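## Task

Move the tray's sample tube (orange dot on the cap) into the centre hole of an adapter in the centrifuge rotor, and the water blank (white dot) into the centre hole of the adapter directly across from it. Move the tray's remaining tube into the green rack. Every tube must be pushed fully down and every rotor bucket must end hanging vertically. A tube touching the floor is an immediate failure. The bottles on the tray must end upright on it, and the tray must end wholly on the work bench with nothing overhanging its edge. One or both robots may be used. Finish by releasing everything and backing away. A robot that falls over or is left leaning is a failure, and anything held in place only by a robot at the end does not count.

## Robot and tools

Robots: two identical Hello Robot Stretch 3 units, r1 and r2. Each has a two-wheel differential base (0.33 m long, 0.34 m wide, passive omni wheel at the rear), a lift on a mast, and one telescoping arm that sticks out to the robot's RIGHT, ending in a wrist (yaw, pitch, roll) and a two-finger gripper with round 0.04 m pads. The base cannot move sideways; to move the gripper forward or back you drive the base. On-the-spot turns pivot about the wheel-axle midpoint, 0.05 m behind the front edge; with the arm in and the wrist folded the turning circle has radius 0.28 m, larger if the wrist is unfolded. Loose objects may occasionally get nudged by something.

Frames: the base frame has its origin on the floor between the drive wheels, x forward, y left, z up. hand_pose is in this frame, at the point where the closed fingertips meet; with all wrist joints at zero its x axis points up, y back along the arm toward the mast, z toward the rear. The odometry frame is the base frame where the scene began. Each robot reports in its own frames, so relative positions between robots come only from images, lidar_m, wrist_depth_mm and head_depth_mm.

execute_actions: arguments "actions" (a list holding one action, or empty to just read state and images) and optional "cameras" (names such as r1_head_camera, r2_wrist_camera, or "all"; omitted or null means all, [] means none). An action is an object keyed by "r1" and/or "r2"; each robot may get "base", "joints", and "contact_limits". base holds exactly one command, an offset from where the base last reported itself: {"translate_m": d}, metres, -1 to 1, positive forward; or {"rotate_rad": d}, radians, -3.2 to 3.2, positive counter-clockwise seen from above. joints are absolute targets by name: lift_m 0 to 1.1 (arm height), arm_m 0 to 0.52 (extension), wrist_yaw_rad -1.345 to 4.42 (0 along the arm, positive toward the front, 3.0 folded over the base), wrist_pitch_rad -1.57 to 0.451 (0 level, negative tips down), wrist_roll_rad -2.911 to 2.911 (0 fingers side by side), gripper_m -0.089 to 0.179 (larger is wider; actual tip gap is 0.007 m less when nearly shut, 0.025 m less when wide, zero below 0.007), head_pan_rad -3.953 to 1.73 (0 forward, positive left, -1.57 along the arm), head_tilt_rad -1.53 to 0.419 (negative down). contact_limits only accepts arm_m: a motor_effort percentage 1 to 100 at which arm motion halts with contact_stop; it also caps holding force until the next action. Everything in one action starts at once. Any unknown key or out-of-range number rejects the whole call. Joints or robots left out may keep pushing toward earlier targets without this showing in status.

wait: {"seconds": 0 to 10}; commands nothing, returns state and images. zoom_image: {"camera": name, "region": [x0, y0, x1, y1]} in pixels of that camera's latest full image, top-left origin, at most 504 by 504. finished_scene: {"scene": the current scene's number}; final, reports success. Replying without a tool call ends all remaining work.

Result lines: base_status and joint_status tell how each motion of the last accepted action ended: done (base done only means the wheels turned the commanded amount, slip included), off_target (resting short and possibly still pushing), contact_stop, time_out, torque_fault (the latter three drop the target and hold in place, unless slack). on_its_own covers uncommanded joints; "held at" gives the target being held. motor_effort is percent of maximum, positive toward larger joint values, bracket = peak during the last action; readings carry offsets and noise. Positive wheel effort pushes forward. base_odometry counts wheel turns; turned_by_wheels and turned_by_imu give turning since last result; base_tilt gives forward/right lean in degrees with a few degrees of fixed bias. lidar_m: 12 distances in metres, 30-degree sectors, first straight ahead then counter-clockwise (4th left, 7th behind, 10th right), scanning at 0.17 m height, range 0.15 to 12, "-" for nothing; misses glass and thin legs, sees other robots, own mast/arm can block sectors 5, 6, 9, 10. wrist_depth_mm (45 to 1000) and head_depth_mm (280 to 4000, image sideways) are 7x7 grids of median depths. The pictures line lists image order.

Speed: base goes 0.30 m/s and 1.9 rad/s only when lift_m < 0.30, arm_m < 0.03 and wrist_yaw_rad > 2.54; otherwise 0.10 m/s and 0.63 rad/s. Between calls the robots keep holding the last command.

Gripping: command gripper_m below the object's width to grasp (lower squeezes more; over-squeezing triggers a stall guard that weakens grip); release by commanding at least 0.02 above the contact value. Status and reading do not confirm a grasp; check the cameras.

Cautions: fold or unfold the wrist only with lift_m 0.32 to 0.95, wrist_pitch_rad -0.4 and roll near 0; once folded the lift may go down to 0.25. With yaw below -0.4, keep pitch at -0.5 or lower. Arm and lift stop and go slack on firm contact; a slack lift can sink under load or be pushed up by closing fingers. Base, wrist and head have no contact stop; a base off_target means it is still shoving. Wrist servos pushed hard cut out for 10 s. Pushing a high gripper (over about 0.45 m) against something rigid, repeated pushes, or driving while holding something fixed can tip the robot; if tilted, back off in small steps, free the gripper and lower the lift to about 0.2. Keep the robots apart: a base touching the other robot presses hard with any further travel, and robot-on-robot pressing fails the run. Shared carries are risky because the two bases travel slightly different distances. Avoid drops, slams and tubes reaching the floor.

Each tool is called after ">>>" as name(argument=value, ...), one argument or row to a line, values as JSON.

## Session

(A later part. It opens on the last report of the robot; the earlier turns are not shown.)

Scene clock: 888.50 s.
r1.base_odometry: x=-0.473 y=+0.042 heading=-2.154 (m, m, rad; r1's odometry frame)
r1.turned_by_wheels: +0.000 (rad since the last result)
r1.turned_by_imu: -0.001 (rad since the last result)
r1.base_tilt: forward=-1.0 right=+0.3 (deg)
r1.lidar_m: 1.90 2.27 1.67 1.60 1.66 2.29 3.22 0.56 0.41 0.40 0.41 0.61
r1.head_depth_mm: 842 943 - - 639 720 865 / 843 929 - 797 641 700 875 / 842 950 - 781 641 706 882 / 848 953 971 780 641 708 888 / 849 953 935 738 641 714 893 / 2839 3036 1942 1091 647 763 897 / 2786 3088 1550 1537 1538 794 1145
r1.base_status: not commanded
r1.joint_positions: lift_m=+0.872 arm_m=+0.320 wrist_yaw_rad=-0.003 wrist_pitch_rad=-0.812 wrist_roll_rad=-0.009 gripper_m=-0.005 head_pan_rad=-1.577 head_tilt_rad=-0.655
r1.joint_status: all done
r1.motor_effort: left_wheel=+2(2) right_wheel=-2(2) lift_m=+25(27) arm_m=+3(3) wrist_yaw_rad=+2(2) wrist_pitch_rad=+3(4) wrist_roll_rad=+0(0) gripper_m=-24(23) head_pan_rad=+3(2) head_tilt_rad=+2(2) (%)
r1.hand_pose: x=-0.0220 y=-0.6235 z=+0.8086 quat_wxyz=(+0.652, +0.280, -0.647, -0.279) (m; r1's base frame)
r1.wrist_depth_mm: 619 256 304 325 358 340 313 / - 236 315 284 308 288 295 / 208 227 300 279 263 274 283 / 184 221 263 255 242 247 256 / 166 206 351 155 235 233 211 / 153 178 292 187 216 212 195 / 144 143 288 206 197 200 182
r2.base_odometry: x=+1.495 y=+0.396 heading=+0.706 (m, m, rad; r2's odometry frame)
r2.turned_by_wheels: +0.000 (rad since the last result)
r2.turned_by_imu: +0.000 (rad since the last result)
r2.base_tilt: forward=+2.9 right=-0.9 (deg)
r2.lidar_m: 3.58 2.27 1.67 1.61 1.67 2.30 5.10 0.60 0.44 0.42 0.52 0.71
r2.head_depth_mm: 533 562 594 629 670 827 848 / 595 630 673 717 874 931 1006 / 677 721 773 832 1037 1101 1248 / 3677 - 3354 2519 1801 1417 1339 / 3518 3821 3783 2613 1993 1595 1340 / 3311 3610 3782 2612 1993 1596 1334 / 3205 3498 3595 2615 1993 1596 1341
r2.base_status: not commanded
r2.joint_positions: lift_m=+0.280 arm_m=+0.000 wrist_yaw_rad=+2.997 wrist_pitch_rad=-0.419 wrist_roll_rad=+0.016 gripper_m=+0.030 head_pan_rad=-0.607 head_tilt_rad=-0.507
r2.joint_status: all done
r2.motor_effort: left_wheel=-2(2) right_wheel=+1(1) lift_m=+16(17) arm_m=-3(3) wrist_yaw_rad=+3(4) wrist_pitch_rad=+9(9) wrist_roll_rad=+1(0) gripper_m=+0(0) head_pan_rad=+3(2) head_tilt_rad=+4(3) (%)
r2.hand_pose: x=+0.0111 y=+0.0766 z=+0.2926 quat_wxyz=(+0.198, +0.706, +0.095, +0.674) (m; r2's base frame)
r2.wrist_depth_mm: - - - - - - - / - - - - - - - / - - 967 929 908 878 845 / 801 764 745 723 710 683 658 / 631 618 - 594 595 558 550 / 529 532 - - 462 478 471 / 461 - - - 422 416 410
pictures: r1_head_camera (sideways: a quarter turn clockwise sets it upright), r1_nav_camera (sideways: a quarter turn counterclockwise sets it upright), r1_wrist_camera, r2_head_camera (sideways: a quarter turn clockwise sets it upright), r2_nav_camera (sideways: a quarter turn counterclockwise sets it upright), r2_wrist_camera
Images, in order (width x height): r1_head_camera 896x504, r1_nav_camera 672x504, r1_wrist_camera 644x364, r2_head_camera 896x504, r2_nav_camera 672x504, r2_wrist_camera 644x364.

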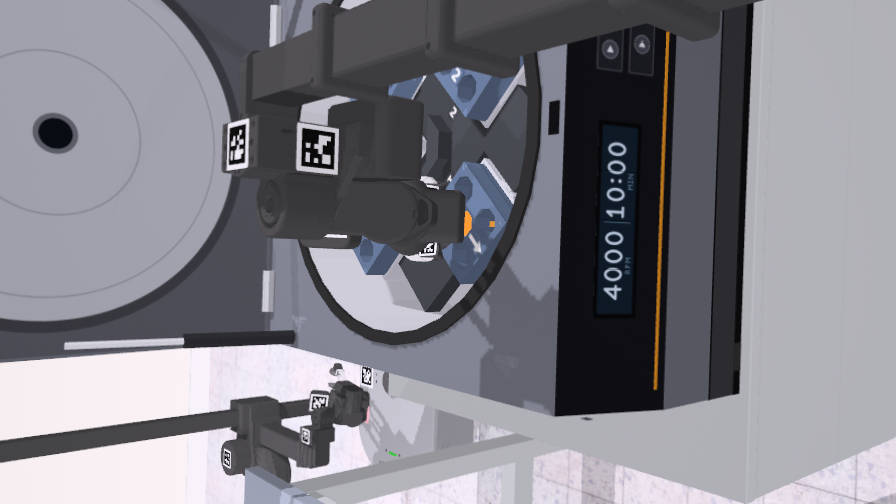

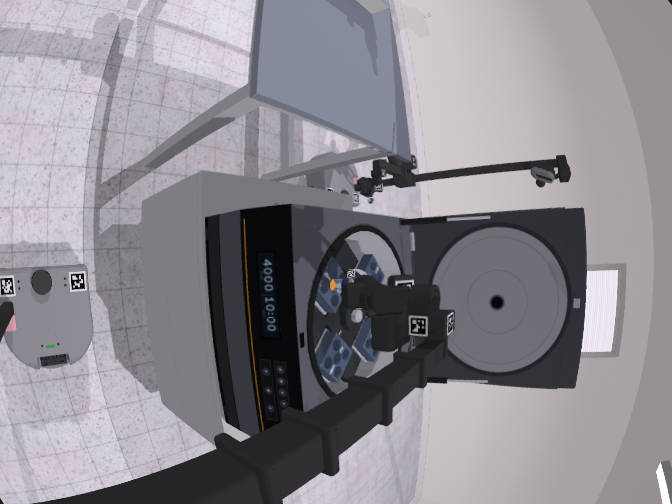

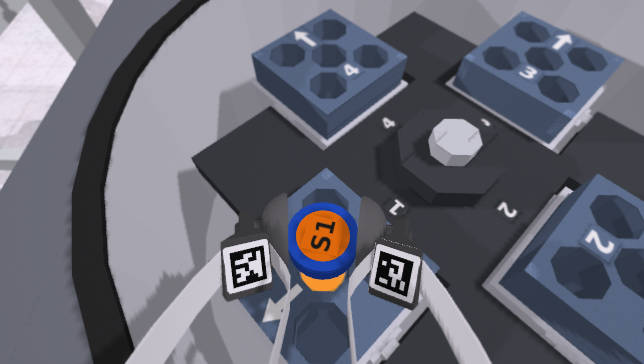

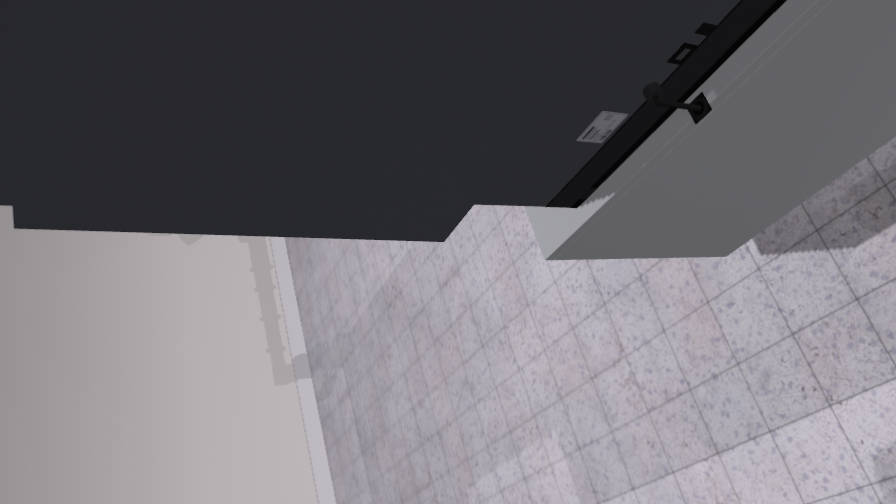

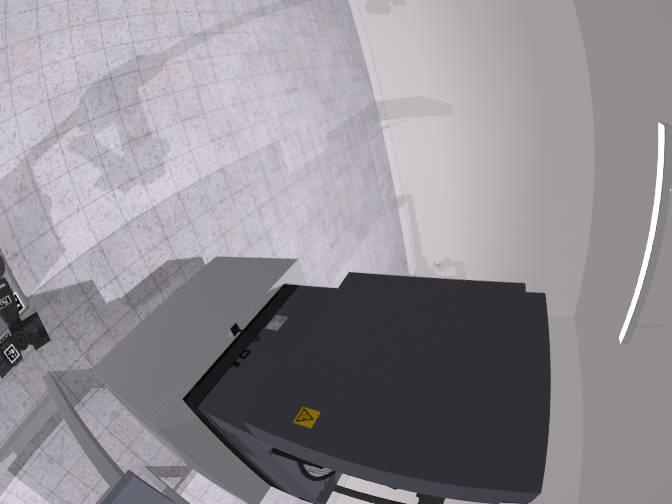

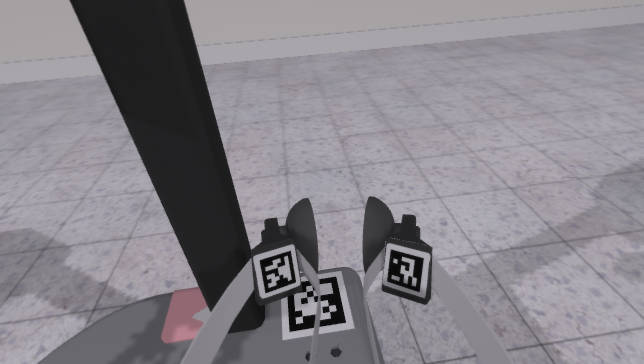

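>>> execute_actions(
  actions=[
    {"r1": {"joints": {"lift_m": 0.863}}},
  ],
  cameras=["r1_wrist_camera", "r1_head_camera"],
)

Scene clock: 891.67 s.
r1.base_odometry: x=-0.473 y=+0.042 heading=-2.154 (m, m, rad; r1's odometry frame)
r1.turned_by_wheels: +0.000 (rad since the last result)
r1.turned_by_imu: -0.001 (rad since the last result)
r1.base_tilt: forward=-1.0 right=+0.2 (deg)
r1.lidar_m: 1.89 2.27 1.66 1.61 1.66 2.29 3.22 0.57 0.41 0.40 0.41 0.61
r1.head_depth_mm: 841 945 998 - 640 710 869 / 841 950 - 792 640 699 870 / 845 951 - 773 639 705 881 / 844 953 973 785 642 710 891 / 849 956 929 735 643 712 896 / 2836 3070 1943 1090 647 762 895 / 2806 3089 1556 1534 1548 791 1148
r1.base_status: not commanded
r1.joint_positions: lift_m=+0.863 arm_m=+0.320 wrist_yaw_rad=-0.003 wrist_pitch_rad=-0.812 wrist_roll_rad=-0.009 gripper_m=-0.005 head_pan_rad=-1.577 head_tilt_rad=-0.655
r1.joint_status: all done
r1.motor_effort: left_wheel=+2(2) right_wheel=-2(1) lift_m=+26(28) arm_m=+3(3) wrist_yaw_rad=+1(2) wrist_pitch_rad=+4(3) wrist_roll_rad=+0(0) gripper_m=-24(24) head_pan_rad=+3(2) head_tilt_rad=+2(2) (%)
r1.hand_pose: x=-0.0220 y=-0.6235 z=+0.7996 quat_wxyz=(+0.652, +0.280, -0.647, -0.279) (m; r1's base frame)
r1.wrist_depth_mm: - 241 298 302 340 311 302 / - 225 312 277 296 277 281 / 192 227 279 272 252 261 270 / 172 221 255 240 236 237 245 / 155 207 352 154 224 225 197 / 144 179 293 177 204 204 183 / 134 137 279 225 191 192 183
r2.base_odometry: x=+1.495 y=+0.396 heading=+0.706 (m, m, rad; r2's odometry frame)
r2.turned_by_wheels: +0.000 (rad since the last result)
r2.turned_by_imu: +0.000 (rad since the last result)
r2.base_tilt: forward=+2.9 right=-1.1 (deg)
r2.lidar_m: 3.56 2.27 1.66 1.61 1.67 2.30 5.06 0.60 0.44 0.42 0.52 0.71
r2.head_depth_mm: 531 562 594 631 670 828 846 / 595 632 673 717 876 930 1005 / 680 720 772 834 1045 1096 1236 / 3672 3959 3383 2477 1792 1418 1333 / 3461 3789 3827 2651 1983 1603 1329 / 3368 3582 3789 2642 1985 1605 1342 / 3170 3404 3597 2612 1991 1594 1336
r2.base_status: not commanded
r2.joint_positions: lift_m=+0.280 arm_m=+0.000 wrist_yaw_rad=+2.997 wrist_pitch_rad=-0.419 wrist_roll_rad=+0.016 gripper_m=+0.030 head_pan_rad=-0.607 head_tilt_rad=-0.507
r2.joint_status: not commanded
r2.motor_effort: left_wheel=-2(2) right_wheel=+1(1) lift_m=+16(16) arm_m=-3(3) wrist_yaw_rad=+3(3) wrist_pitch_rad=+9(9) wrist_roll_rad=+0(1) gripper_m=-1(0) head_pan_rad=+2(2) head_tilt_rad=+4(4) (%)
r2.hand_pose: x=+0.0111 y=+0.0766 z=+0.2926 quat_wxyz=(+0.198, +0.706, +0.095, +0.674) (m; r2's base frame)
r2.wrist_depth_mm: - - - - - - - / - - - - - - - / - - 959 946 904 895 848 / 786 767 747 733 696 690 666 / 635 623 - 587 595 561 552 / 532 531 - - 462 481 475 / 463 - - - 421 414 407
pictures: r1_head_camera (sideways: a quarter turn clockwise sets it upright), r1_wrist_camera
Images, in order (width x height): r1_head_camera 896x504, r1_wrist_camera 644x364.

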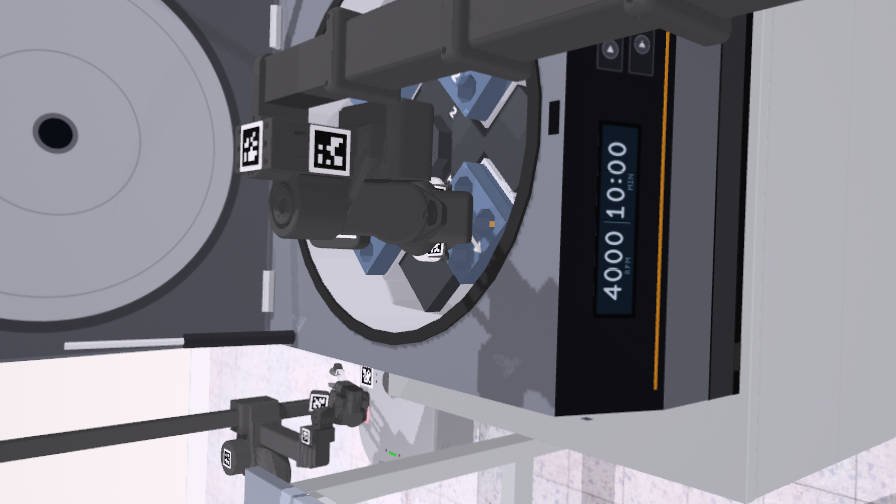

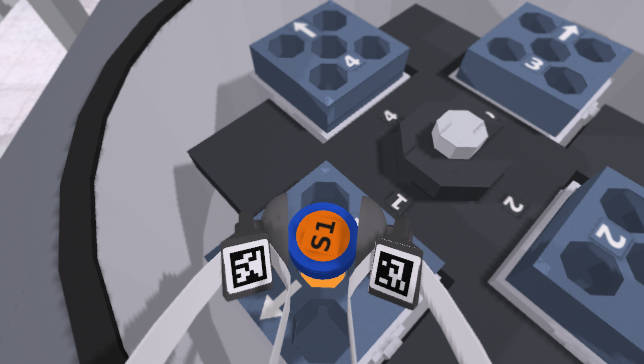

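>>> execute_actions(
  actions=[
    {"r1": {"joints": {"lift_m": 0.856}}},
  ],
  cameras=["r1_wrist_camera"],
)

Scene clock: 897.07 s.
r1.base_odometry: x=-0.473 y=+0.042 heading=-2.154 (m, m, rad; r1's odometry frame)
r1.turned_by_wheels: +0.000 (rad since the last result)
r1.turned_by_imu: -0.001 (rad since the last result)
r1.base_tilt: forward=-1.0 right=+0.3 (deg)
r1.lidar_m: 1.89 2.27 1.66 1.60 1.66 2.28 3.21 0.56 0.41 0.40 0.41 0.61
r1.head_depth_mm: 840 943 986 - - 700 872 / 839 946 - 790 639 703 872 / 843 946 - 769 642 705 880 / 846 951 981 793 643 708 889 / 848 954 932 739 641 711 896 / 2871 3056 1939 1094 647 763 901 / 2829 3052 1554 1552 1536 791 1139
r1.base_status: not commanded
r1.joint_positions: lift_m=+0.856 arm_m=+0.320 wrist_yaw_rad=-0.003 wrist_pitch_rad=-0.812 wrist_roll_rad=-0.009 gripper_m=-0.005 head_pan_rad=-1.577 head_tilt_rad=-0.655
r1.joint_status: all done
r1.motor_effort: left_wheel=+2(2) right_wheel=-2(2) lift_m=+25(22) arm_m=+3(3) wrist_yaw_rad=+1(2) wrist_pitch_rad=+3(4) wrist_roll_rad=+0(0) gripper_m=-25(23) head_pan_rad=+2(3) head_tilt_rad=+2(2) (%)
r1.hand_pose: x=-0.0220 y=-0.6235 z=+0.7926 quat_wxyz=(+0.652, +0.280, -0.647, -0.279) (m; r1's base frame)
r1.wrist_depth_mm: 591 234 293 293 331 296 291 / 207 225 309 265 286 268 265 / 180 227 266 262 244 242 260 / 163 222 248 218 229 229 232 / 149 207 331 154 218 218 192 / 136 178 295 170 197 199 178 / 128 136 280 219 183 186 181
r2.base_odometry: x=+1.495 y=+0.396 heading=+0.706 (m, m, rad; r2's odometry frame)
r2.turned_by_wheels: +0.000 (rad since the last result)
r2.turned_by_imu: +0.000 (rad since the last result)
r2.base_tilt: forward=+2.9 right=-1.1 (deg)
r2.lidar_m: 3.57 2.26 1.67 1.61 1.67 2.30 5.09 0.60 0.44 0.42 0.52 0.71
r2.head_depth_mm: 532 561 595 631 668 831 847 / 594 632 671 717 875 928 1008 / 677 719 772 837 1039 1104 1247 / 3742 - 3375 2487 1793 1412 1336 / 3495 3837 3847 2631 1988 1591 1329 / 3320 3582 3717 2615 1984 1605 1335 / 3195 3402 3589 2623 1987 1601 1336
r2.base_status: not commanded
r2.joint_positions: lift_m=+0.280 arm_m=+0.000 wrist_yaw_rad=+2.997 wrist_pitch_rad=-0.419 wrist_roll_rad=+0.016 gripper_m=+0.030 head_pan_rad=-0.607 head_tilt_rad=-0.507
r2.joint_status: not commanded
r2.motor_effort: left_wheel=-2(2) right_wheel=+2(2) lift_m=+16(16) arm_m=-4(3) wrist_yaw_rad=+3(3) wrist_pitch_rad=+10(9) wrist_roll_rad=+1(1) gripper_m=+0(0) head_pan_rad=+2(3) head_tilt_rad=+4(3) (%)
r2.hand_pose: x=+0.0111 y=+0.0766 z=+0.2926 quat_wxyz=(+0.198, +0.706, +0.095, +0.674) (m; r2's base frame)
r2.wrist_depth_mm: - - - - - - - / - - - - - - - / - - 983 945 912 868 836 / 798 761 741 723 712 678 661 / 633 617 - 584 590 564 547 / 530 525 - - 467 476 469 / 467 - - - 423 414 411
pictures: r1_wrist_camera
Images, in order (width x height): r1_wrist_camera 644x364.

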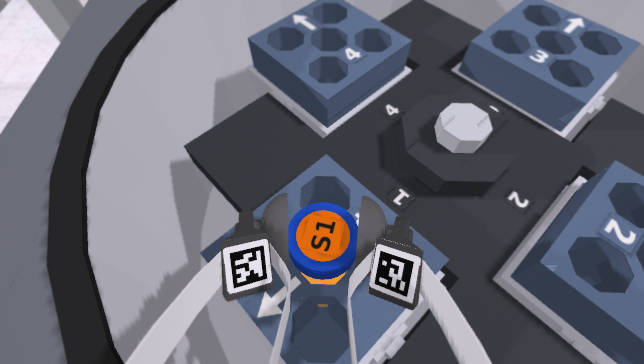

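>>> zoom_image(
  camera="r1_wrist_camera",
  region=[200, 150, 450, 364],
)

Region (200, 150, 450, 364) of r1_wrist_camera's 644x364 image, scaled by 2.016; it fills the top 431 rows of this view, and the rest is white.

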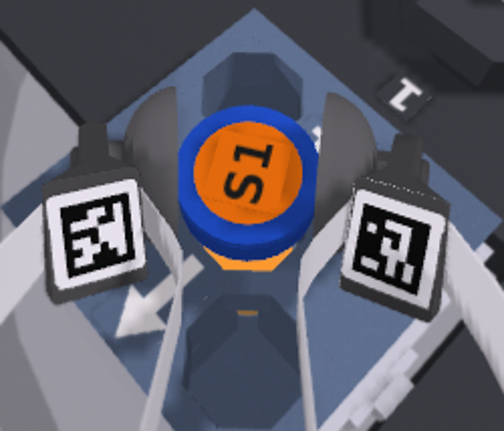

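>>> execute_actions(
  actions=[
    {"r1": {"joints": {"gripper_m": 0.07}}},
  ],
  cameras=["r1_wrist_camera"],
)

>>> zoom_image(
  camera="r1_wrist_camera",
  region=[200, 150, 450, 364],
)

Scene clock: 905.20 s.
r1.base_odometry: x=-0.473 y=+0.042 heading=-2.154 (m, m, rad; r1's odometry frame)
r1.turned_by_wheels: +0.000 (rad since the last result)
r1.turned_by_imu: -0.001 (rad since the last result)
r1.base_tilt: forward=-1.1 right=+0.3 (deg)
r1.lidar_m: 1.90 2.26 1.66 1.60 1.67 2.29 3.23 0.56 0.41 0.40 0.41 0.61
r1.head_depth_mm: 838 949 983 - - 698 874 / 840 946 - 788 641 703 879 / 846 947 - 770 641 707 881 / 846 952 976 780 642 708 887 / 850 957 934 736 640 711 892 / 2818 3033 1952 1091 647 762 903 / 2820 3075 1558 1535 1551 794 1149
r1.base_status: not commanded
r1.joint_positions: lift_m=+0.856 arm_m=+0.320 wrist_yaw_rad=-0.003 wrist_pitch_rad=-0.812 wrist_roll_rad=-0.009 gripper_m=+0.070 head_pan_rad=-1.577 head_tilt_rad=-0.655
r1.joint_status: all done
r1.motor_effort: left_wheel=+2(2) right_wheel=-2(1) lift_m=+25(26) arm_m=+3(3) wrist_yaw_rad=+2(3) wrist_pitch_rad=+4(3) wrist_roll_rad=+0(0) gripper_m=+1(100) head_pan_rad=+2(3) head_tilt_rad=+2(2) (%)
r1.hand_pose: x=-0.0220 y=-0.6235 z=+0.7926 quat_wxyz=(+0.652, +0.280, -0.647, -0.279) (m; r1's base frame)
r1.wrist_depth_mm: 595 234 293 295 329 295 294 / 208 226 312 266 285 268 264 / 181 228 263 264 244 243 260 / 163 221 248 219 231 229 233 / 149 207 239 160 217 218 191 / 136 164 201 171 172 200 178 / 127 162 255 203 186 186 181
r2.base_odometry: x=+1.495 y=+0.396 heading=+0.706 (m, m, rad; r2's odometry frame)
r2.turned_by_wheels: +0.000 (rad since the last result)
r2.turned_by_imu: -0.001 (rad since the last result)
r2.base_tilt: forward=+3.0 right=-1.1 (deg)
r2.lidar_m: 3.57 2.26 1.66 1.61 1.67 2.30 5.05 0.60 0.44 0.42 0.52 0.71
r2.head_depth_mm: 533 562 594 629 669 829 848 / 595 629 672 719 876 933 1006 / 677 721 774 833 1042 1101 1246 / 3705 3931 3356 2498 1805 1415 1341 / 3542 3861 3772 2634 1991 1599 1335 / 3329 3646 3788 2595 1978 1595 1335 / 3190 3438 3634 2642 2004 1594 1340
r2.base_status: not commanded
r2.joint_positions: lift_m=+0.280 arm_m=+0.000 wrist_yaw_rad=+2.997 wrist_pitch_rad=-0.419 wrist_roll_rad=+0.016 gripper_m=+0.030 head_pan_rad=-0.607 head_tilt_rad=-0.507
r2.joint_status: not commanded
r2.motor_effort: left_wheel=-2(2) right_wheel=+1(1) lift_m=+16(17) arm_m=-3(3) wrist_yaw_rad=+3(2) wrist_pitch_rad=+9(9) wrist_roll_rad=+1(1) gripper_m=+0(1) head_pan_rad=+3(2) head_tilt_rad=+4(3) (%)
r2.hand_pose: x=+0.0111 y=+0.0766 z=+0.2926 quat_wxyz=(+0.198, +0.706, +0.095, +0.674) (m; r2's base frame)
r2.wrist_depth_mm: - - - - - - - / - - - - - - - / - - 959 933 899 882 847 / 788 780 742 726 709 681 670 / 626 621 - 594 593 561 554 / 529 521 - - 464 475 471 / 466 - - - 423 415 409
pictures: r1_wrist_camera
Images, in order (width x height): r1_wrist_camera 644x364.

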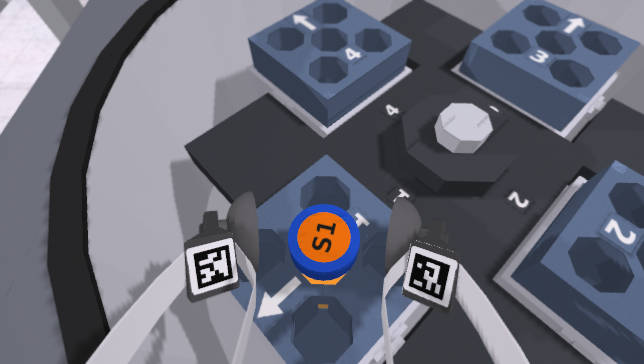

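Region (200, 150, 450, 364) of r1_wrist_camera's 644x364 image, scaled by 2.016; it fills the top 431 rows of this view, and the rest is white.

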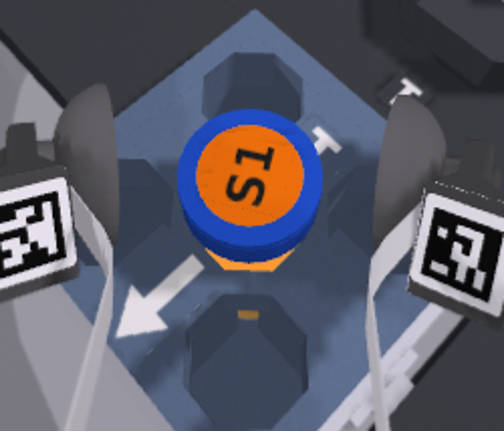

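>>> execute_actions(
  actions=[
    {"r1": {"joints": {"lift_m": 0.96}}},
  ],
  cameras=["r1_wrist_camera", "r1_head_camera"],
)

Scene clock: 933.77 s.
r1.base_odometry: x=-0.473 y=+0.042 heading=-2.154 (m, m, rad; r1's odometry frame)
r1.turned_by_wheels: +0.000 (rad since the last result)
r1.turned_by_imu: -0.001 (rad since the last result)
r1.base_tilt: forward=-1.1 right=+0.2 (deg)
r1.lidar_m: 1.90 2.27 1.66 1.60 1.66 2.28 3.23 0.56 0.41 0.40 0.41 0.61
r1.head_depth_mm: 829 - 965 820 640 696 870 / 829 - 987 835 640 702 878 / 833 - - 831 640 706 883 / 848 952 978 800 642 709 888 / 851 956 936 736 641 710 893 / 2818 3029 1942 1094 646 759 899 / 2780 3077 1555 1541 1537 794 1144
r1.base_status: not commanded
r1.joint_positions: lift_m=+0.960 arm_m=+0.320 wrist_yaw_rad=-0.003 wrist_pitch_rad=-0.812 wrist_roll_rad=-0.009 gripper_m=+0.070 head_pan_rad=-1.577 head_tilt_rad=-0.655
r1.joint_status: all done
r1.motor_effort: left_wheel=+2(2) right_wheel=-2(1) lift_m=+49(49) arm_m=+3(3) wrist_yaw_rad=+1(2) wrist_pitch_rad=+3(4) wrist_roll_rad=+0(0) gripper_m=+0(1) head_pan_rad=+4(2) head_tilt_rad=+2(2) (%)
r1.hand_pose: x=-0.0220 y=-0.6235 z=+0.8957 quat_wxyz=(+0.652, +0.280, -0.647, -0.279) (m; r1's base frame)
r1.wrist_depth_mm: 518 - 401 412 418 404 390 / 640 751 364 437 455 410 357 / - 765 372 376 392 367 363 / - 292 361 353 343 354 365 / - 262 324 329 323 328 337 / - 244 330 283 295 286 286 / 996 224 290 265 279 270 264
r2.base_odometry: x=+1.495 y=+0.396 heading=+0.706 (m, m, rad; r2's odometry frame)
r2.turned_by_wheels: +0.000 (rad since the last result)
r2.turned_by_imu: -0.001 (rad since the last result)
r2.base_tilt: forward=+2.9 right=-1.0 (deg)
r2.lidar_m: 3.56 2.26 1.66 1.61 1.67 2.30 5.09 0.60 0.44 0.42 0.52 0.71
r2.head_depth_mm: 531 561 594 630 670 828 846 / 594 630 672 719 874 934 1007 / 679 721 773 834 1040 1104 1249 / 3665 - 3372 2493 1800 1407 1339 / 3478 3849 3878 2598 1992 1606 1343 / 3320 3686 3774 2635 1985 1595 1338 / 3221 3429 3665 2644 1975 1600 1342
r2.base_status: not commanded
r2.joint_positions: lift_m=+0.280 arm_m=+0.000 wrist_yaw_rad=+2.997 wrist_pitch_rad=-0.419 wrist_roll_rad=+0.016 gripper_m=+0.030 head_pan_rad=-0.607 head_tilt_rad=-0.507
r2.joint_status: not commanded
r2.motor_effort: left_wheel=-2(2) right_wheel=+1(2) lift_m=+17(16) arm_m=-3(3) wrist_yaw_rad=+3(3) wrist_pitch_rad=+9(9) wrist_roll_rad=+0(1) gripper_m=+0(1) head_pan_rad=+2(2) head_tilt_rad=+3(4) (%)
r2.hand_pose: x=+0.0111 y=+0.0766 z=+0.2926 quat_wxyz=(+0.198, +0.706, +0.095, +0.674) (m; r2's base frame)
r2.wrist_depth_mm: - - - - - - - / - - - - - - - / - - 965 935 918 866 848 / 798 774 729 733 706 688 664 / 634 612 - 591 592 564 550 / 528 527 - - 463 480 468 / 466 - - - 423 417 408
pictures: r1_head_camera (sideways: a quarter turn clockwise sets it upright), r1_wrist_camera
Images, in order (width x height): r1_head_camera 896x504, r1_wrist_camera 644x364.

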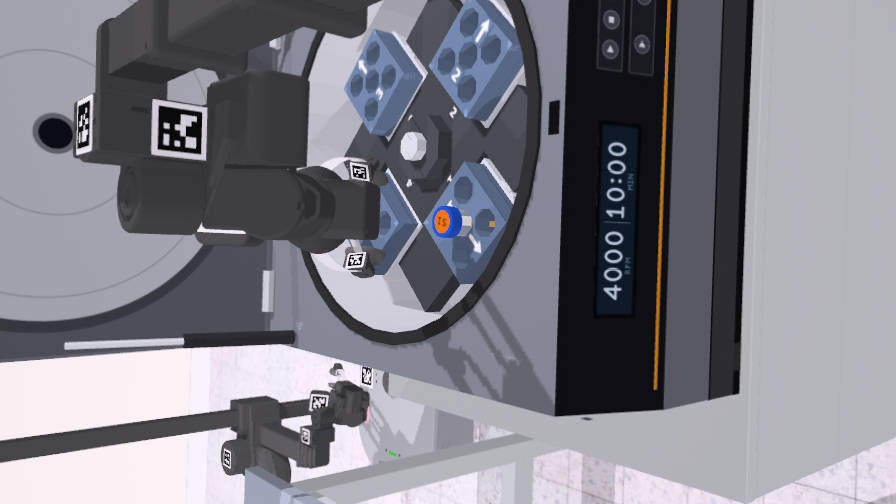

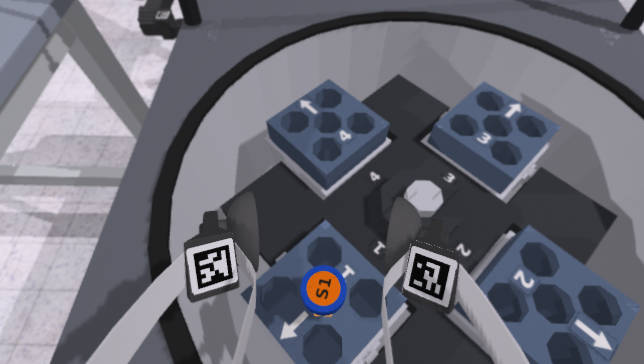

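>>> zoom_image(
  camera="r1_head_camera",
  region=[320, 0, 560, 320],
)

>>> zoom_image(
  camera="r1_wrist_camera",
  region=[240, 60, 644, 364],
)

Region (320, 0, 560, 320) of r1_head_camera's 896x504 image, scaled by 1.575, with more detail than that image has; it fills the left 378 columns of this view, and the rest is white.

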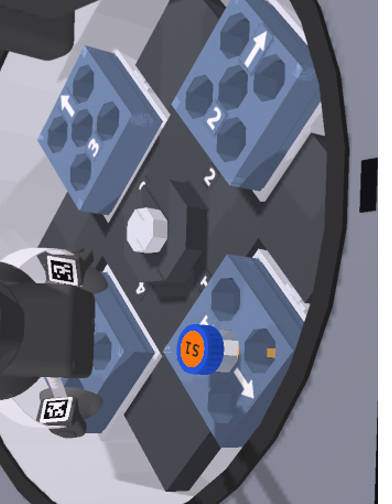

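Region (240, 60, 644, 364) of r1_wrist_camera's 644x364 image, scaled by 1.248; it fills the top 379 rows of this view, and the rest is white.

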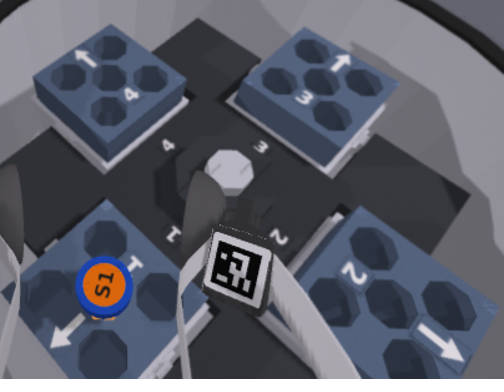

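>>> execute_actions(
  actions=[
    {"r1": {"base": {"translate_m": 1.0}, "joints": {"lift_m": 1.04, "arm_m": 0.42, "gripper_m": 0.068, "head_pan_rad": -1.45, "head_tilt_rad": -0.55}}},
  ],
  cameras=["r1_wrist_camera", "r1_head_camera", "r1_nav_camera"],
)

Scene clock: 988.60 s.
r1.base_odometry: x=-1.024 y=-0.793 heading=-2.154 (m, m, rad; r1's odometry frame)
r1.turned_by_wheels: +0.000 (rad since the last result)
r1.turned_by_imu: -0.004 (rad since the last result)
r1.base_tilt: forward=-1.0 right=+0.3 (deg)
r1.lidar_m: 4.54 2.24 1.65 1.60 1.66 2.28 4.23 0.70 1.05 1.08 1.13 0.94
r1.head_depth_mm: - 3085 3080 930 743 616 1284 / 2643 - 1146 930 739 631 1273 / 2780 3054 943 877 716 627 1266 / 2814 3096 3036 880 714 642 1270 / 2834 3091 1236 866 719 640 1270 / 2879 3199 1232 721 730 655 1262 / 2939 3181 1218 883 730 1380 1259
r1.base_status: done
r1.joint_positions: lift_m=+1.040 arm_m=+0.420 wrist_yaw_rad=-0.003 wrist_pitch_rad=-0.812 wrist_roll_rad=-0.009 gripper_m=+0.068 head_pan_rad=-1.457 head_tilt_rad=-0.556
r1.joint_status: all done
r1.motor_effort: left_wheel=+2(5) right_wheel=-2(5) lift_m=+48(53) arm_m=+3(4) wrist_yaw_rad=+2(1) wrist_pitch_rad=+4(4) wrist_roll_rad=+0(0) gripper_m=-1(18) head_pan_rad=+3(13) head_tilt_rad=+3(9) (%)
r1.hand_pose: x=-0.0220 y=-0.7235 z=+0.9757 quat_wxyz=(+0.652, +0.280, -0.647, -0.279) (m; r1's base frame)
r1.wrist_depth_mm: - - - - - - - / 539 534 408 538 540 533 542 / 430 463 427 470 482 480 484 / 407 440 426 428 433 435 438 / 338 346 350 389 405 397 397 / 331 336 351 359 362 369 365 / 340 339 339 341 340 336 338
r2.base_odometry: x=+1.495 y=+0.396 heading=+0.706 (m, m, rad; r2's odometry frame)
r2.turned_by_wheels: +0.000 (rad since the last result)
r2.turned_by_imu: -0.002 (rad since the last result)
r2.base_tilt: forward=+2.9 right=-1.1 (deg)
r2.lidar_m: 3.55 2.26 1.66 1.60 1.67 2.30 5.09 0.60 0.44 0.42 0.52 0.71
r2.head_depth_mm: 532 561 595 629 670 829 846 / 594 631 672 719 872 934 1007 / 679 719 772 835 1043 1098 1248 / 3738 3985 3385 2500 1795 1414 1332 / 3476 3935 3852 2606 2001 1609 1332 / 3370 3602 3774 2607 1996 1603 1336 / 3204 3435 3640 2598 1980 1611 1339
r2.base_status: not commanded
r2.joint_positions: lift_m=+0.280 arm_m=+0.000 wrist_yaw_rad=+2.997 wrist_pitch_rad=-0.419 wrist_roll_rad=+0.016 gripper_m=+0.030 head_pan_rad=-0.607 head_tilt_rad=-0.507
r2.joint_status: not commanded
r2.motor_effort: left_wheel=-2(2) right_wheel=+1(1) lift_m=+16(16) arm_m=-3(3) wrist_yaw_rad=+2(3) wrist_pitch_rad=+9(9) wrist_roll_rad=+0(1) gripper_m=+0(0) head_pan_rad=+2(2) head_tilt_rad=+4(4) (%)
r2.hand_pose: x=+0.0111 y=+0.0766 z=+0.2926 quat_wxyz=(+0.198, +0.706, +0.095, +0.674) (m; r2's base frame)
r2.wrist_depth_mm: - - - - - - - / - - - - - - - / - - 972 924 903 875 847 / 787 767 736 739 717 690 670 / 638 619 - 587 588 567 551 / 527 522 - - 462 481 468 / 463 - - - 425 413 406
pictures: r1_head_camera (sideways: a quarter turn clockwise sets it upright), r1_nav_camera (sideways: a quarter turn counterclockwise sets it upright), r1_wrist_camera
Images, in order (width x height): r1_head_camera 896x504, r1_nav_camera 672x504, r1_wrist_camera 644x364.

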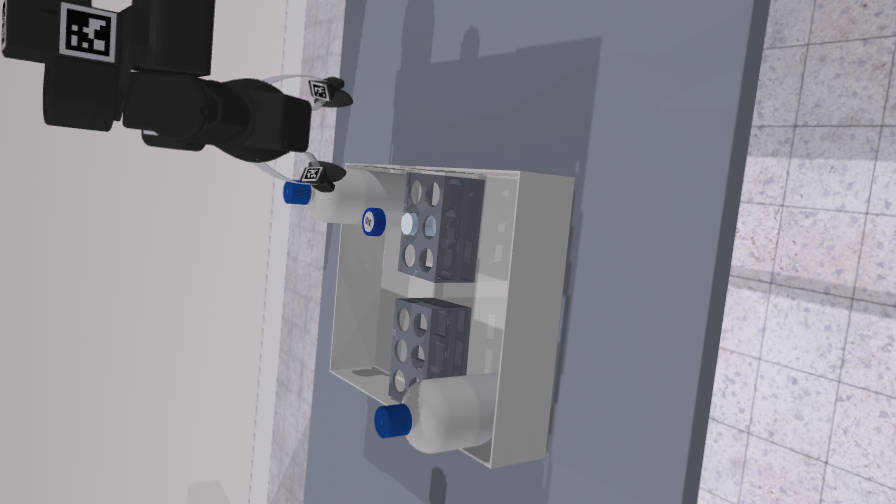

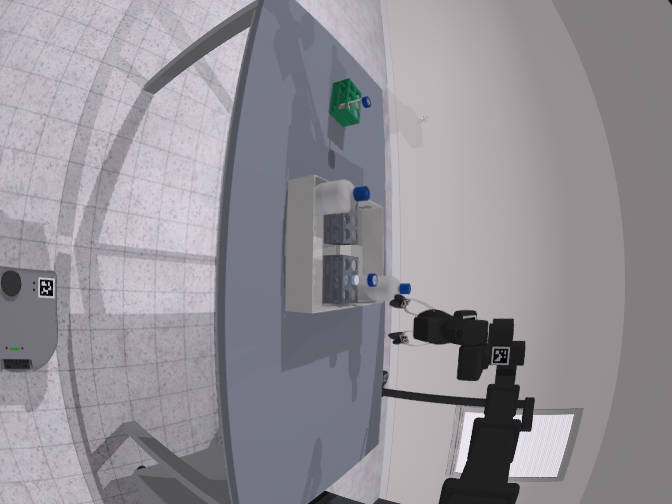

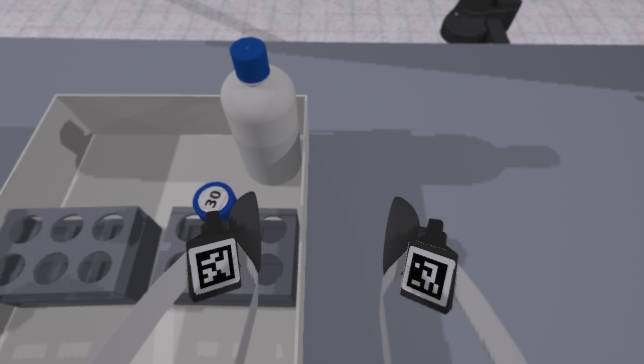

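>>> execute_actions(
  actions=[
    {"r1": {"base": {"translate_m": 0.09}, "joints": {"lift_m": 0.99, "arm_m": 0.494, "head_pan_rad": -1.57}}},
  ],
  cameras=["r1_wrist_camera", "r1_head_camera"],
)

Scene clock: 1006.03 s.
r1.base_odometry: x=-1.073 y=-0.868 heading=-2.154 (m, m, rad; r1's odometry frame)
r1.turned_by_wheels: +0.000 (rad since the last result)
r1.turned_by_imu: -0.001 (rad since the last result)
r1.base_tilt: forward=-1.0 right=+0.2 (deg)
r1.lidar_m: 4.43 2.24 1.66 1.60 1.66 2.28 1.56 0.77 1.12 1.08 1.12 0.87
r1.head_depth_mm: 2741 - 1202 936 742 632 1279 / 2724 3083 3062 931 741 629 1273 / 2704 - 1115 875 715 643 1271 / 2766 3036 1182 878 714 641 1272 / 2825 3052 3004 907 711 640 1266 / 2802 3071 3012 696 708 638 1264 / 2785 3052 1225 914 725 634 1259
r1.base_status: done
r1.joint_positions: lift_m=+0.990 arm_m=+0.494 wrist_yaw_rad=-0.003 wrist_pitch_rad=-0.812 wrist_roll_rad=-0.009 gripper_m=+0.068 head_pan_rad=-1.563 head_tilt_rad=-0.556
r1.joint_status: all done
r1.motor_effort: left_wheel=+2(5) right_wheel=-2(4) lift_m=+26(45) arm_m=+3(3) wrist_yaw_rad=+1(2) wrist_pitch_rad=+3(4) wrist_roll_rad=+0(0) gripper_m=+1(1) head_pan_rad=-2(13) head_tilt_rad=+2(2) (%)
r1.hand_pose: x=-0.0220 y=-0.7975 z=+0.9266 quat_wxyz=(+0.652, +0.280, -0.647, -0.279) (m; r1's base frame)
r1.wrist_depth_mm: - - - - - 960 - / 468 464 461 453 456 460 469 / 410 360 358 237 400 415 414 / 331 369 374 298 362 373 378 / 298 344 348 335 346 343 343 / 263 269 288 204 277 313 314 / 243 243 279 240 256 294 294
r2.base_odometry: x=+1.495 y=+0.396 heading=+0.706 (m, m, rad; r2's odometry frame)
r2.turned_by_wheels: +0.000 (rad since the last result)
r2.turned_by_imu: -0.001 (rad since the last result)
r2.base_tilt: forward=+2.8 right=-1.0 (deg)
r2.lidar_m: 3.57 2.26 1.66 1.60 1.67 2.30 5.09 0.60 0.44 0.42 0.52 0.71
r2.head_depth_mm: 533 562 594 630 670 825 844 / 594 632 673 718 873 932 1008 / 678 720 772 833 1038 1098 1238 / 3664 - 3366 2485 1787 1415 1334 / 3518 3857 3852 2629 1976 1604 1333 / 3353 3603 3760 2614 1993 1607 1335 / 3224 3416 3600 2596 1974 1602 1333
r2.base_status: not commanded
r2.joint_positions: lift_m=+0.280 arm_m=+0.000 wrist_yaw_rad=+2.997 wrist_pitch_rad=-0.419 wrist_roll_rad=+0.016 gripper_m=+0.030 head_pan_rad=-0.607 head_tilt_rad=-0.507
r2.joint_status: not commanded
r2.motor_effort: left_wheel=-2(2) right_wheel=+1(2) lift_m=+17(17) arm_m=-4(3) wrist_yaw_rad=+3(2) wrist_pitch_rad=+10(9) wrist_roll_rad=+0(0) gripper_m=-1(0) head_pan_rad=+2(2) head_tilt_rad=+4(3) (%)
r2.hand_pose: x=+0.0111 y=+0.0766 z=+0.2926 quat_wxyz=(+0.198, +0.706, +0.095, +0.674) (m; r2's base frame)
r2.wrist_depth_mm: - - - - - - - / - - - - - - - / - - 969 956 897 864 835 / 805 770 731 728 714 682 667 / 629 620 - 592 589 562 551 / 524 531 - - 466 479 471 / 463 - - - 423 415 411
pictures: r1_head_camera (sideways: a quarter turn clockwise sets it upright), r1_wrist_camera
Images, in order (width x height): r1_head_camera 896x504, r1_wrist_camera 644x364.

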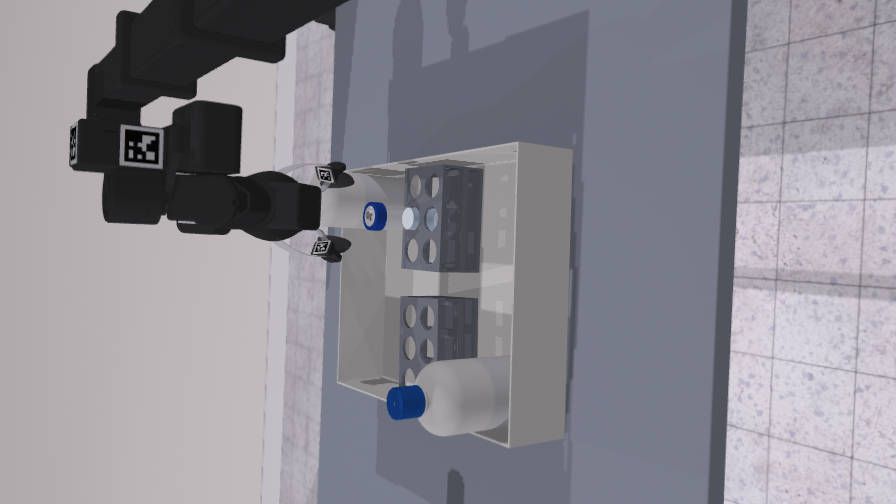

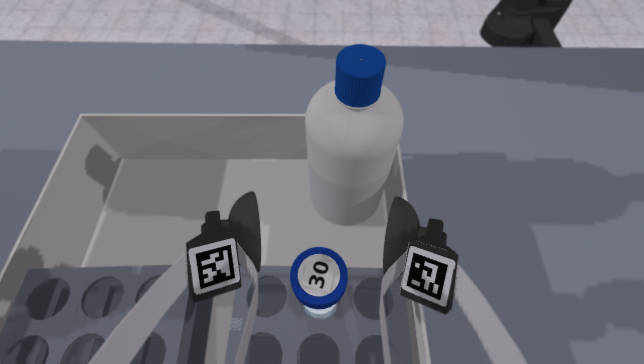

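>>> execute_actions(
  actions=[
    {"r1": {"base": {"translate_m": 0.002}, "joints": {"lift_m": 0.94, "arm_m": 0.491}}},
  ],
  cameras=["r1_wrist_camera", "r1_head_camera"],
)

Scene clock: 1012.87 s.
r1.base_odometry: x=-1.074 y=-0.869 heading=-2.154 (m, m, rad; r1's odometry frame)
r1.turned_by_wheels: +0.000 (rad since the last result)
r1.turned_by_imu: -0.001 (rad since the last result)
r1.base_tilt: forward=-1.1 right=+0.3 (deg)
r1.lidar_m: 4.43 2.25 1.66 1.60 1.66 2.28 1.56 0.77 1.12 1.08 1.12 0.86
r1.head_depth_mm: 2751 2984 - 902 733 632 1274 / 2746 2890 1194 932 743 629 1278 / 2765 - 1139 861 714 643 1276 / 2762 3048 3057 878 712 640 1267 / 2802 3083 2988 893 711 641 1263 / 2785 3085 2953 697 712 637 1273 / 2788 3082 1216 911 728 635 1263
r1.base_status: done
r1.joint_positions: lift_m=+0.940 arm_m=+0.491 wrist_yaw_rad=-0.003 wrist_pitch_rad=-0.812 wrist_roll_rad=-0.009 gripper_m=+0.068 head_pan_rad=-1.563 head_tilt_rad=-0.556
r1.joint_status: all done
r1.motor_effort: left_wheel=+2(6) right_wheel=-1(5) lift_m=+26(25) arm_m=-4(4) wrist_yaw_rad=+2(2) wrist_pitch_rad=+3(3) wrist_roll_rad=+0(0) gripper_m=+0(0) head_pan_rad=-3(1) head_tilt_rad=+2(2) (%)
r1.hand_pose: x=-0.0220 y=-0.7950 z=+0.8766 quat_wxyz=(+0.652, +0.280, -0.647, -0.279) (m; r1's base frame)
r1.wrist_depth_mm: 443 444 441 421 419 439 432 / 384 308 306 196 196 386 388 / 295 334 333 236 256 347 345 / 295 315 313 303 299 319 317 / 280 291 292 159 289 292 289 / 213 230 236 198 237 266 268 / 212 206 236 195 196 247 247
r2.base_odometry: x=+1.495 y=+0.396 heading=+0.706 (m, m, rad; r2's odometry frame)
r2.turned_by_wheels: +0.000 (rad since the last result)
r2.turned_by_imu: -0.001 (rad since the last result)
r2.base_tilt: forward=+2.9 right=-1.0 (deg)
r2.lidar_m: 3.56 2.26 1.67 1.60 1.67 2.31 5.09 0.60 0.44 0.42 0.52 0.71
r2.head_depth_mm: 533 561 595 630 671 828 845 / 594 631 672 717 874 932 1005 / 678 719 772 832 1040 1103 1251 / 3641 - 3380 2497 1799 1416 1333 / 3523 3840 3857 2609 1990 1594 1338 / 3296 3640 3716 2612 1980 1607 1339 / 3180 3460 3637 2607 1989 1600 1331
r2.base_status: not commanded
r2.joint_positions: lift_m=+0.280 arm_m=+0.000 wrist_yaw_rad=+2.997 wrist_pitch_rad=-0.419 wrist_roll_rad=+0.016 gripper_m=+0.030 head_pan_rad=-0.607 head_tilt_rad=-0.507
r2.joint_status: not commanded
r2.motor_effort: left_wheel=-2(2) right_wheel=+1(2) lift_m=+16(17) arm_m=-3(3) wrist_yaw_rad=+3(3) wrist_pitch_rad=+9(10) wrist_roll_rad=+1(0) gripper_m=-1(0) head_pan_rad=+2(2) head_tilt_rad=+4(3) (%)
r2.hand_pose: x=+0.0111 y=+0.0766 z=+0.2926 quat_wxyz=(+0.198, +0.706, +0.095, +0.674) (m; r2's base frame)
r2.wrist_depth_mm: - - - - - - - / - - - - - - - / - - 963 940 899 880 853 / 797 768 731 728 710 682 670 / 642 616 - 588 593 562 551 / 529 525 - - 466 483 469 / 466 - - - 423 412 408
pictures: r1_head_camera (sideways: a quarter turn clockwise sets it upright), r1_wrist_camera
Images, in order (width x height): r1_head_camera 896x504, r1_wrist_camera 644x364.

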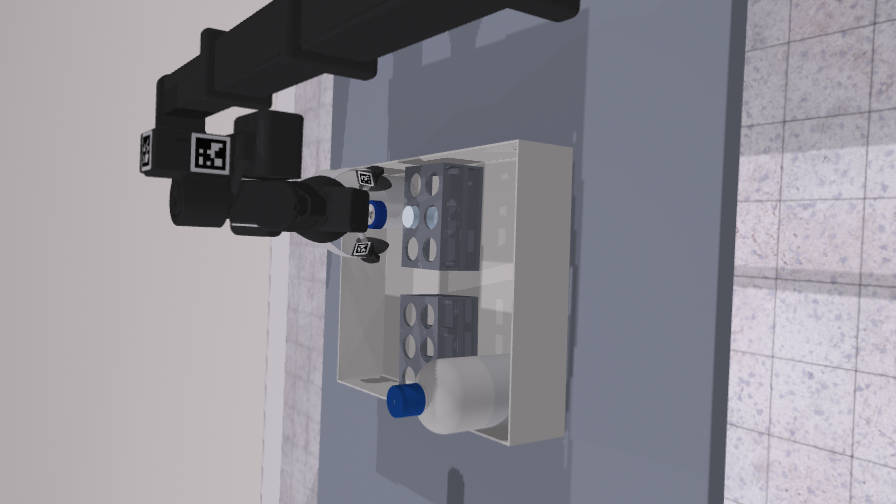

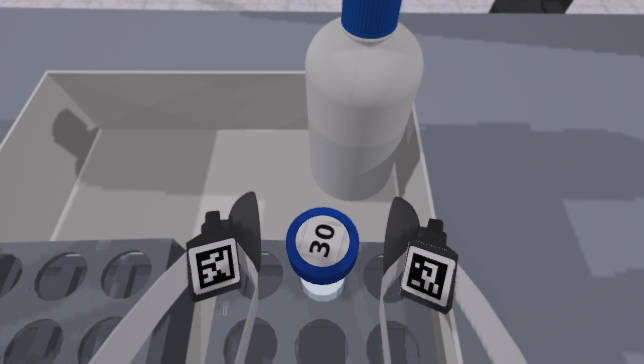

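>>> execute_actions(
  actions=[
    {"r1": {"joints": {"gripper_m": -0.01}}},
  ],
  cameras=["r1_wrist_camera"],
)

>>> execute_actions(
  actions=[
    {"r1": {"joints": {"lift_m": 1.02}}},
  ],
  cameras=["r1_wrist_camera", "r1_head_camera"],
)

Scene clock: 1019.83 s.
r1.base_odometry: x=-1.074 y=-0.869 heading=-2.154 (m, m, rad; r1's odometry frame)
r1.turned_by_wheels: +0.000 (rad since the last result)
r1.turned_by_imu: -0.001 (rad since the last result)
r1.base_tilt: forward=-1.1 right=+0.2 (deg)
r1.lidar_m: 4.41 2.24 1.66 1.60 1.66 2.28 1.56 0.77 1.12 1.08 1.13 0.86
r1.head_depth_mm: 2750 2965 - 905 731 632 1270 / 2766 2918 1194 931 740 630 1273 / 2742 - 1138 859 716 642 1272 / 2772 3059 3060 876 717 641 1267 / 2786 3051 3035 893 712 641 1258 / 2769 3030 3004 695 709 638 1264 / 2801 3088 1220 910 726 636 1268
r1.base_status: not commanded
r1.joint_positions: lift_m=+0.940 arm_m=+0.491 wrist_yaw_rad=-0.003 wrist_pitch_rad=-0.812 wrist_roll_rad=-0.009 gripper_m=-0.009 head_pan_rad=-1.563 head_tilt_rad=-0.556
r1.joint_status: all done
r1.motor_effort: left_wheel=+2(2) right_wheel=-2(1) lift_m=+25(25) arm_m=-4(4) wrist_yaw_rad=+2(2) wrist_pitch_rad=+4(4) wrist_roll_rad=+0(1) gripper_m=-26(99) head_pan_rad=-3(2) head_tilt_rad=+2(2) (%)
r1.hand_pose: x=-0.0220 y=-0.7950 z=+0.8766 quat_wxyz=(+0.652, +0.280, -0.647, -0.279) (m; r1's base frame)
r1.wrist_depth_mm: 443 440 438 417 415 440 438 / 385 309 308 197 196 387 390 / 295 336 333 235 256 352 348 / 296 313 313 303 299 316 318 / 278 286 290 153 279 290 290 / 214 212 226 195 210 266 264 / 211 216 236 196 204 247 248
r2.base_odometry: x=+1.495 y=+0.396 heading=+0.706 (m, m, rad; r2's odometry frame)
r2.turned_by_wheels: +0.000 (rad since the last result)
r2.turned_by_imu: -0.001 (rad since the last result)
r2.base_tilt: forward=+2.9 right=-1.1 (deg)
r2.lidar_m: 3.55 2.27 1.66 1.60 1.67 2.30 5.09 0.60 0.44 0.42 0.52 0.71
r2.head_depth_mm: 532 562 594 629 669 826 844 / 594 632 672 716 878 930 1006 / 680 718 771 835 1040 1101 1244 / 3690 - 3405 2504 1792 1419 1339 / 3473 3798 3775 2620 2001 1600 1336 / 3340 3642 3730 2642 1982 1616 1340 / 3134 3466 3553 2628 1977 1596 1334
r2.base_status: not commanded
r2.joint_positions: lift_m=+0.280 arm_m=+0.000 wrist_yaw_rad=+2.997 wrist_pitch_rad=-0.419 wrist_roll_rad=+0.016 gripper_m=+0.030 head_pan_rad=-0.607 head_tilt_rad=-0.507
r2.joint_status: not commanded
r2.motor_effort: left_wheel=-2(2) right_wheel=+1(2) lift_m=+16(17) arm_m=-3(3) wrist_yaw_rad=+3(3) wrist_pitch_rad=+10(9) wrist_roll_rad=+1(1) gripper_m=-1(0) head_pan_rad=+2(3) head_tilt_rad=+3(4) (%)
r2.hand_pose: x=+0.0111 y=+0.0766 z=+0.2926 quat_wxyz=(+0.198, +0.706, +0.095, +0.674) (m; r2's base frame)
r2.wrist_depth_mm: - - - - - - - / - - - - - - - / - - 981 952 927 866 859 / 798 761 741 727 708 686 668 / 638 621 - 585 591 567 553 / 528 524 - - 465 484 469 / 466 - - - 423 414 407
pictures: r1_wrist_camera
Images, in order (width x height): r1_wrist_camera 644x364.

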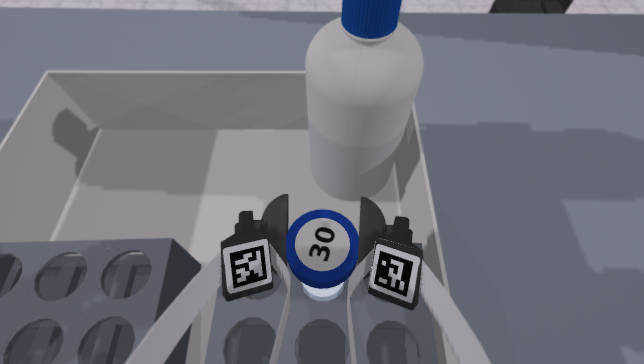

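Scene clock: 1021.40 s.
r1.base_odometry: x=-1.074 y=-0.869 heading=-2.154 (m, m, rad; r1's odometry frame)
r1.turned_by_wheels: +0.000 (rad since the last result)
r1.turned_by_imu: +0.000 (rad since the last result)
r1.base_tilt: forward=-1.0 right=+0.2 (deg)
r1.lidar_m: 4.42 2.24 1.66 1.60 1.66 2.28 1.56 0.78 1.12 1.08 1.12 0.86
r1.head_depth_mm: 2686 3150 3064 935 744 630 1280 / 2696 3070 3059 937 741 630 1272 / 2714 - 1112 858 718 643 1266 / 2781 3039 1181 878 713 640 1268 / 2800 3072 2979 892 714 639 1268 / 2781 3074 3003 696 709 638 1269 / 2758 3085 1224 913 728 638 1259
r1.base_status: not commanded
r1.joint_positions: lift_m=+1.020 arm_m=+0.491 wrist_yaw_rad=-0.002 wrist_pitch_rad=-0.812 wrist_roll_rad=-0.009 gripper_m=-0.005 head_pan_rad=-1.563 head_tilt_rad=-0.556
r1.joint_status: all done
r1.motor_effort: left_wheel=+2(2) right_wheel=-2(1) lift_m=+49(50) arm_m=-4(4) wrist_yaw_rad=+1(2) wrist_pitch_rad=+4(4) wrist_roll_rad=+0(0) gripper_m=-23(26) head_pan_rad=-2(3) head_tilt_rad=+2(3) (%)
r1.hand_pose: x=-0.0220 y=-0.7950 z=+0.9557 quat_wxyz=(+0.652, +0.280, -0.647, -0.279) (m; r1's base frame)
r1.wrist_depth_mm: - - - - - 979 - / 503 518 502 506 507 507 501 / 458 455 458 272 448 455 448 / 416 395 402 308 402 411 408 / 362 367 374 153 375 376 373 / 292 303 320 194 343 347 345 / 268 271 280 272 285 323 320
r2.base_odometry: x=+1.495 y=+0.396 heading=+0.706 (m, m, rad; r2's odometry frame)
r2.turned_by_wheels: +0.000 (rad since the last result)
r2.turned_by_imu: +0.000 (rad since the last result)
r2.base_tilt: forward=+3.0 right=-1.0 (deg)
r2.lidar_m: 3.56 2.27 1.66 1.61 1.67 2.30 5.10 0.60 0.44 0.42 0.52 0.71
r2.head_depth_mm: 532 560 594 629 670 830 843 / 595 631 673 718 875 933 1005 / 678 721 773 837 1040 1099 1251 / 3677 3961 3371 2494 1822 1411 1331 / 3514 3819 3808 2611 1987 1595 1335 / 3346 3641 3751 2640 1976 1602 1337 / 3169 3422 3568 2607 1990 1602 1339
r2.base_status: not commanded
r2.joint_positions: lift_m=+0.280 arm_m=+0.000 wrist_yaw_rad=+2.997 wrist_pitch_rad=-0.419 wrist_roll_rad=+0.016 gripper_m=+0.030 head_pan_rad=-0.607 head_tilt_rad=-0.507
r2.joint_status: not commanded
r2.motor_effort: left_wheel=-2(2) right_wheel=+1(1) lift_m=+17(16) arm_m=-3(3) wrist_yaw_rad=+2(3) wrist_pitch_rad=+9(9) wrist_roll_rad=+1(1) gripper_m=+0(0) head_pan_rad=+2(2) head_tilt_rad=+4(3) (%)
r2.hand_pose: x=+0.0111 y=+0.0766 z=+0.2926 quat_wxyz=(+0.198, +0.706, +0.095, +0.674) (m; r2's base frame)
r2.wrist_depth_mm: - - - - - - - / - - - - - - - / - - 966 925 901 869 838 / 797 767 743 740 702 690 660 / 631 623 - 582 586 563 557 / 536 525 - - 461 478 473 / 463 - - - 422 415 406
pictures: r1_head_camera (sideways: a quarter turn clockwise sets it upright), r1_wrist_camera
Images, in order (width x height): r1_head_camera 896x504, r1_wrist_camera 644x364.

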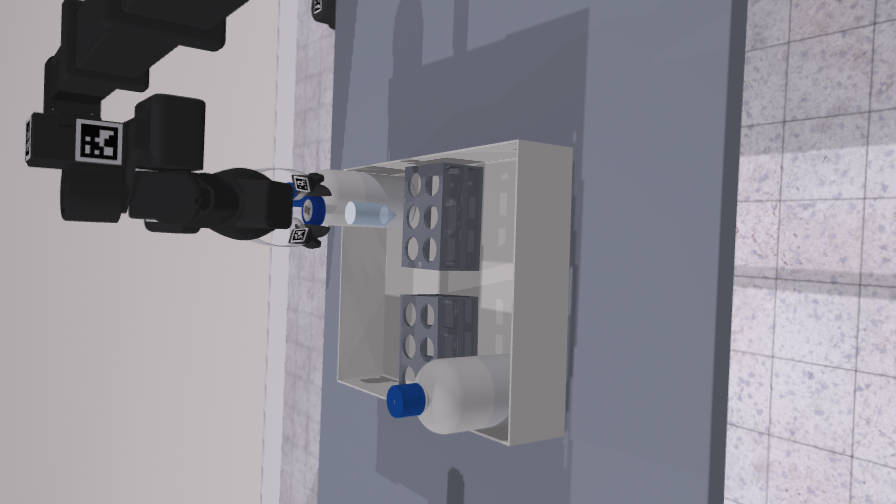

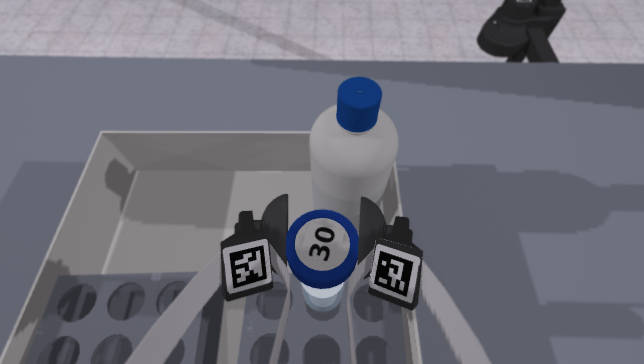

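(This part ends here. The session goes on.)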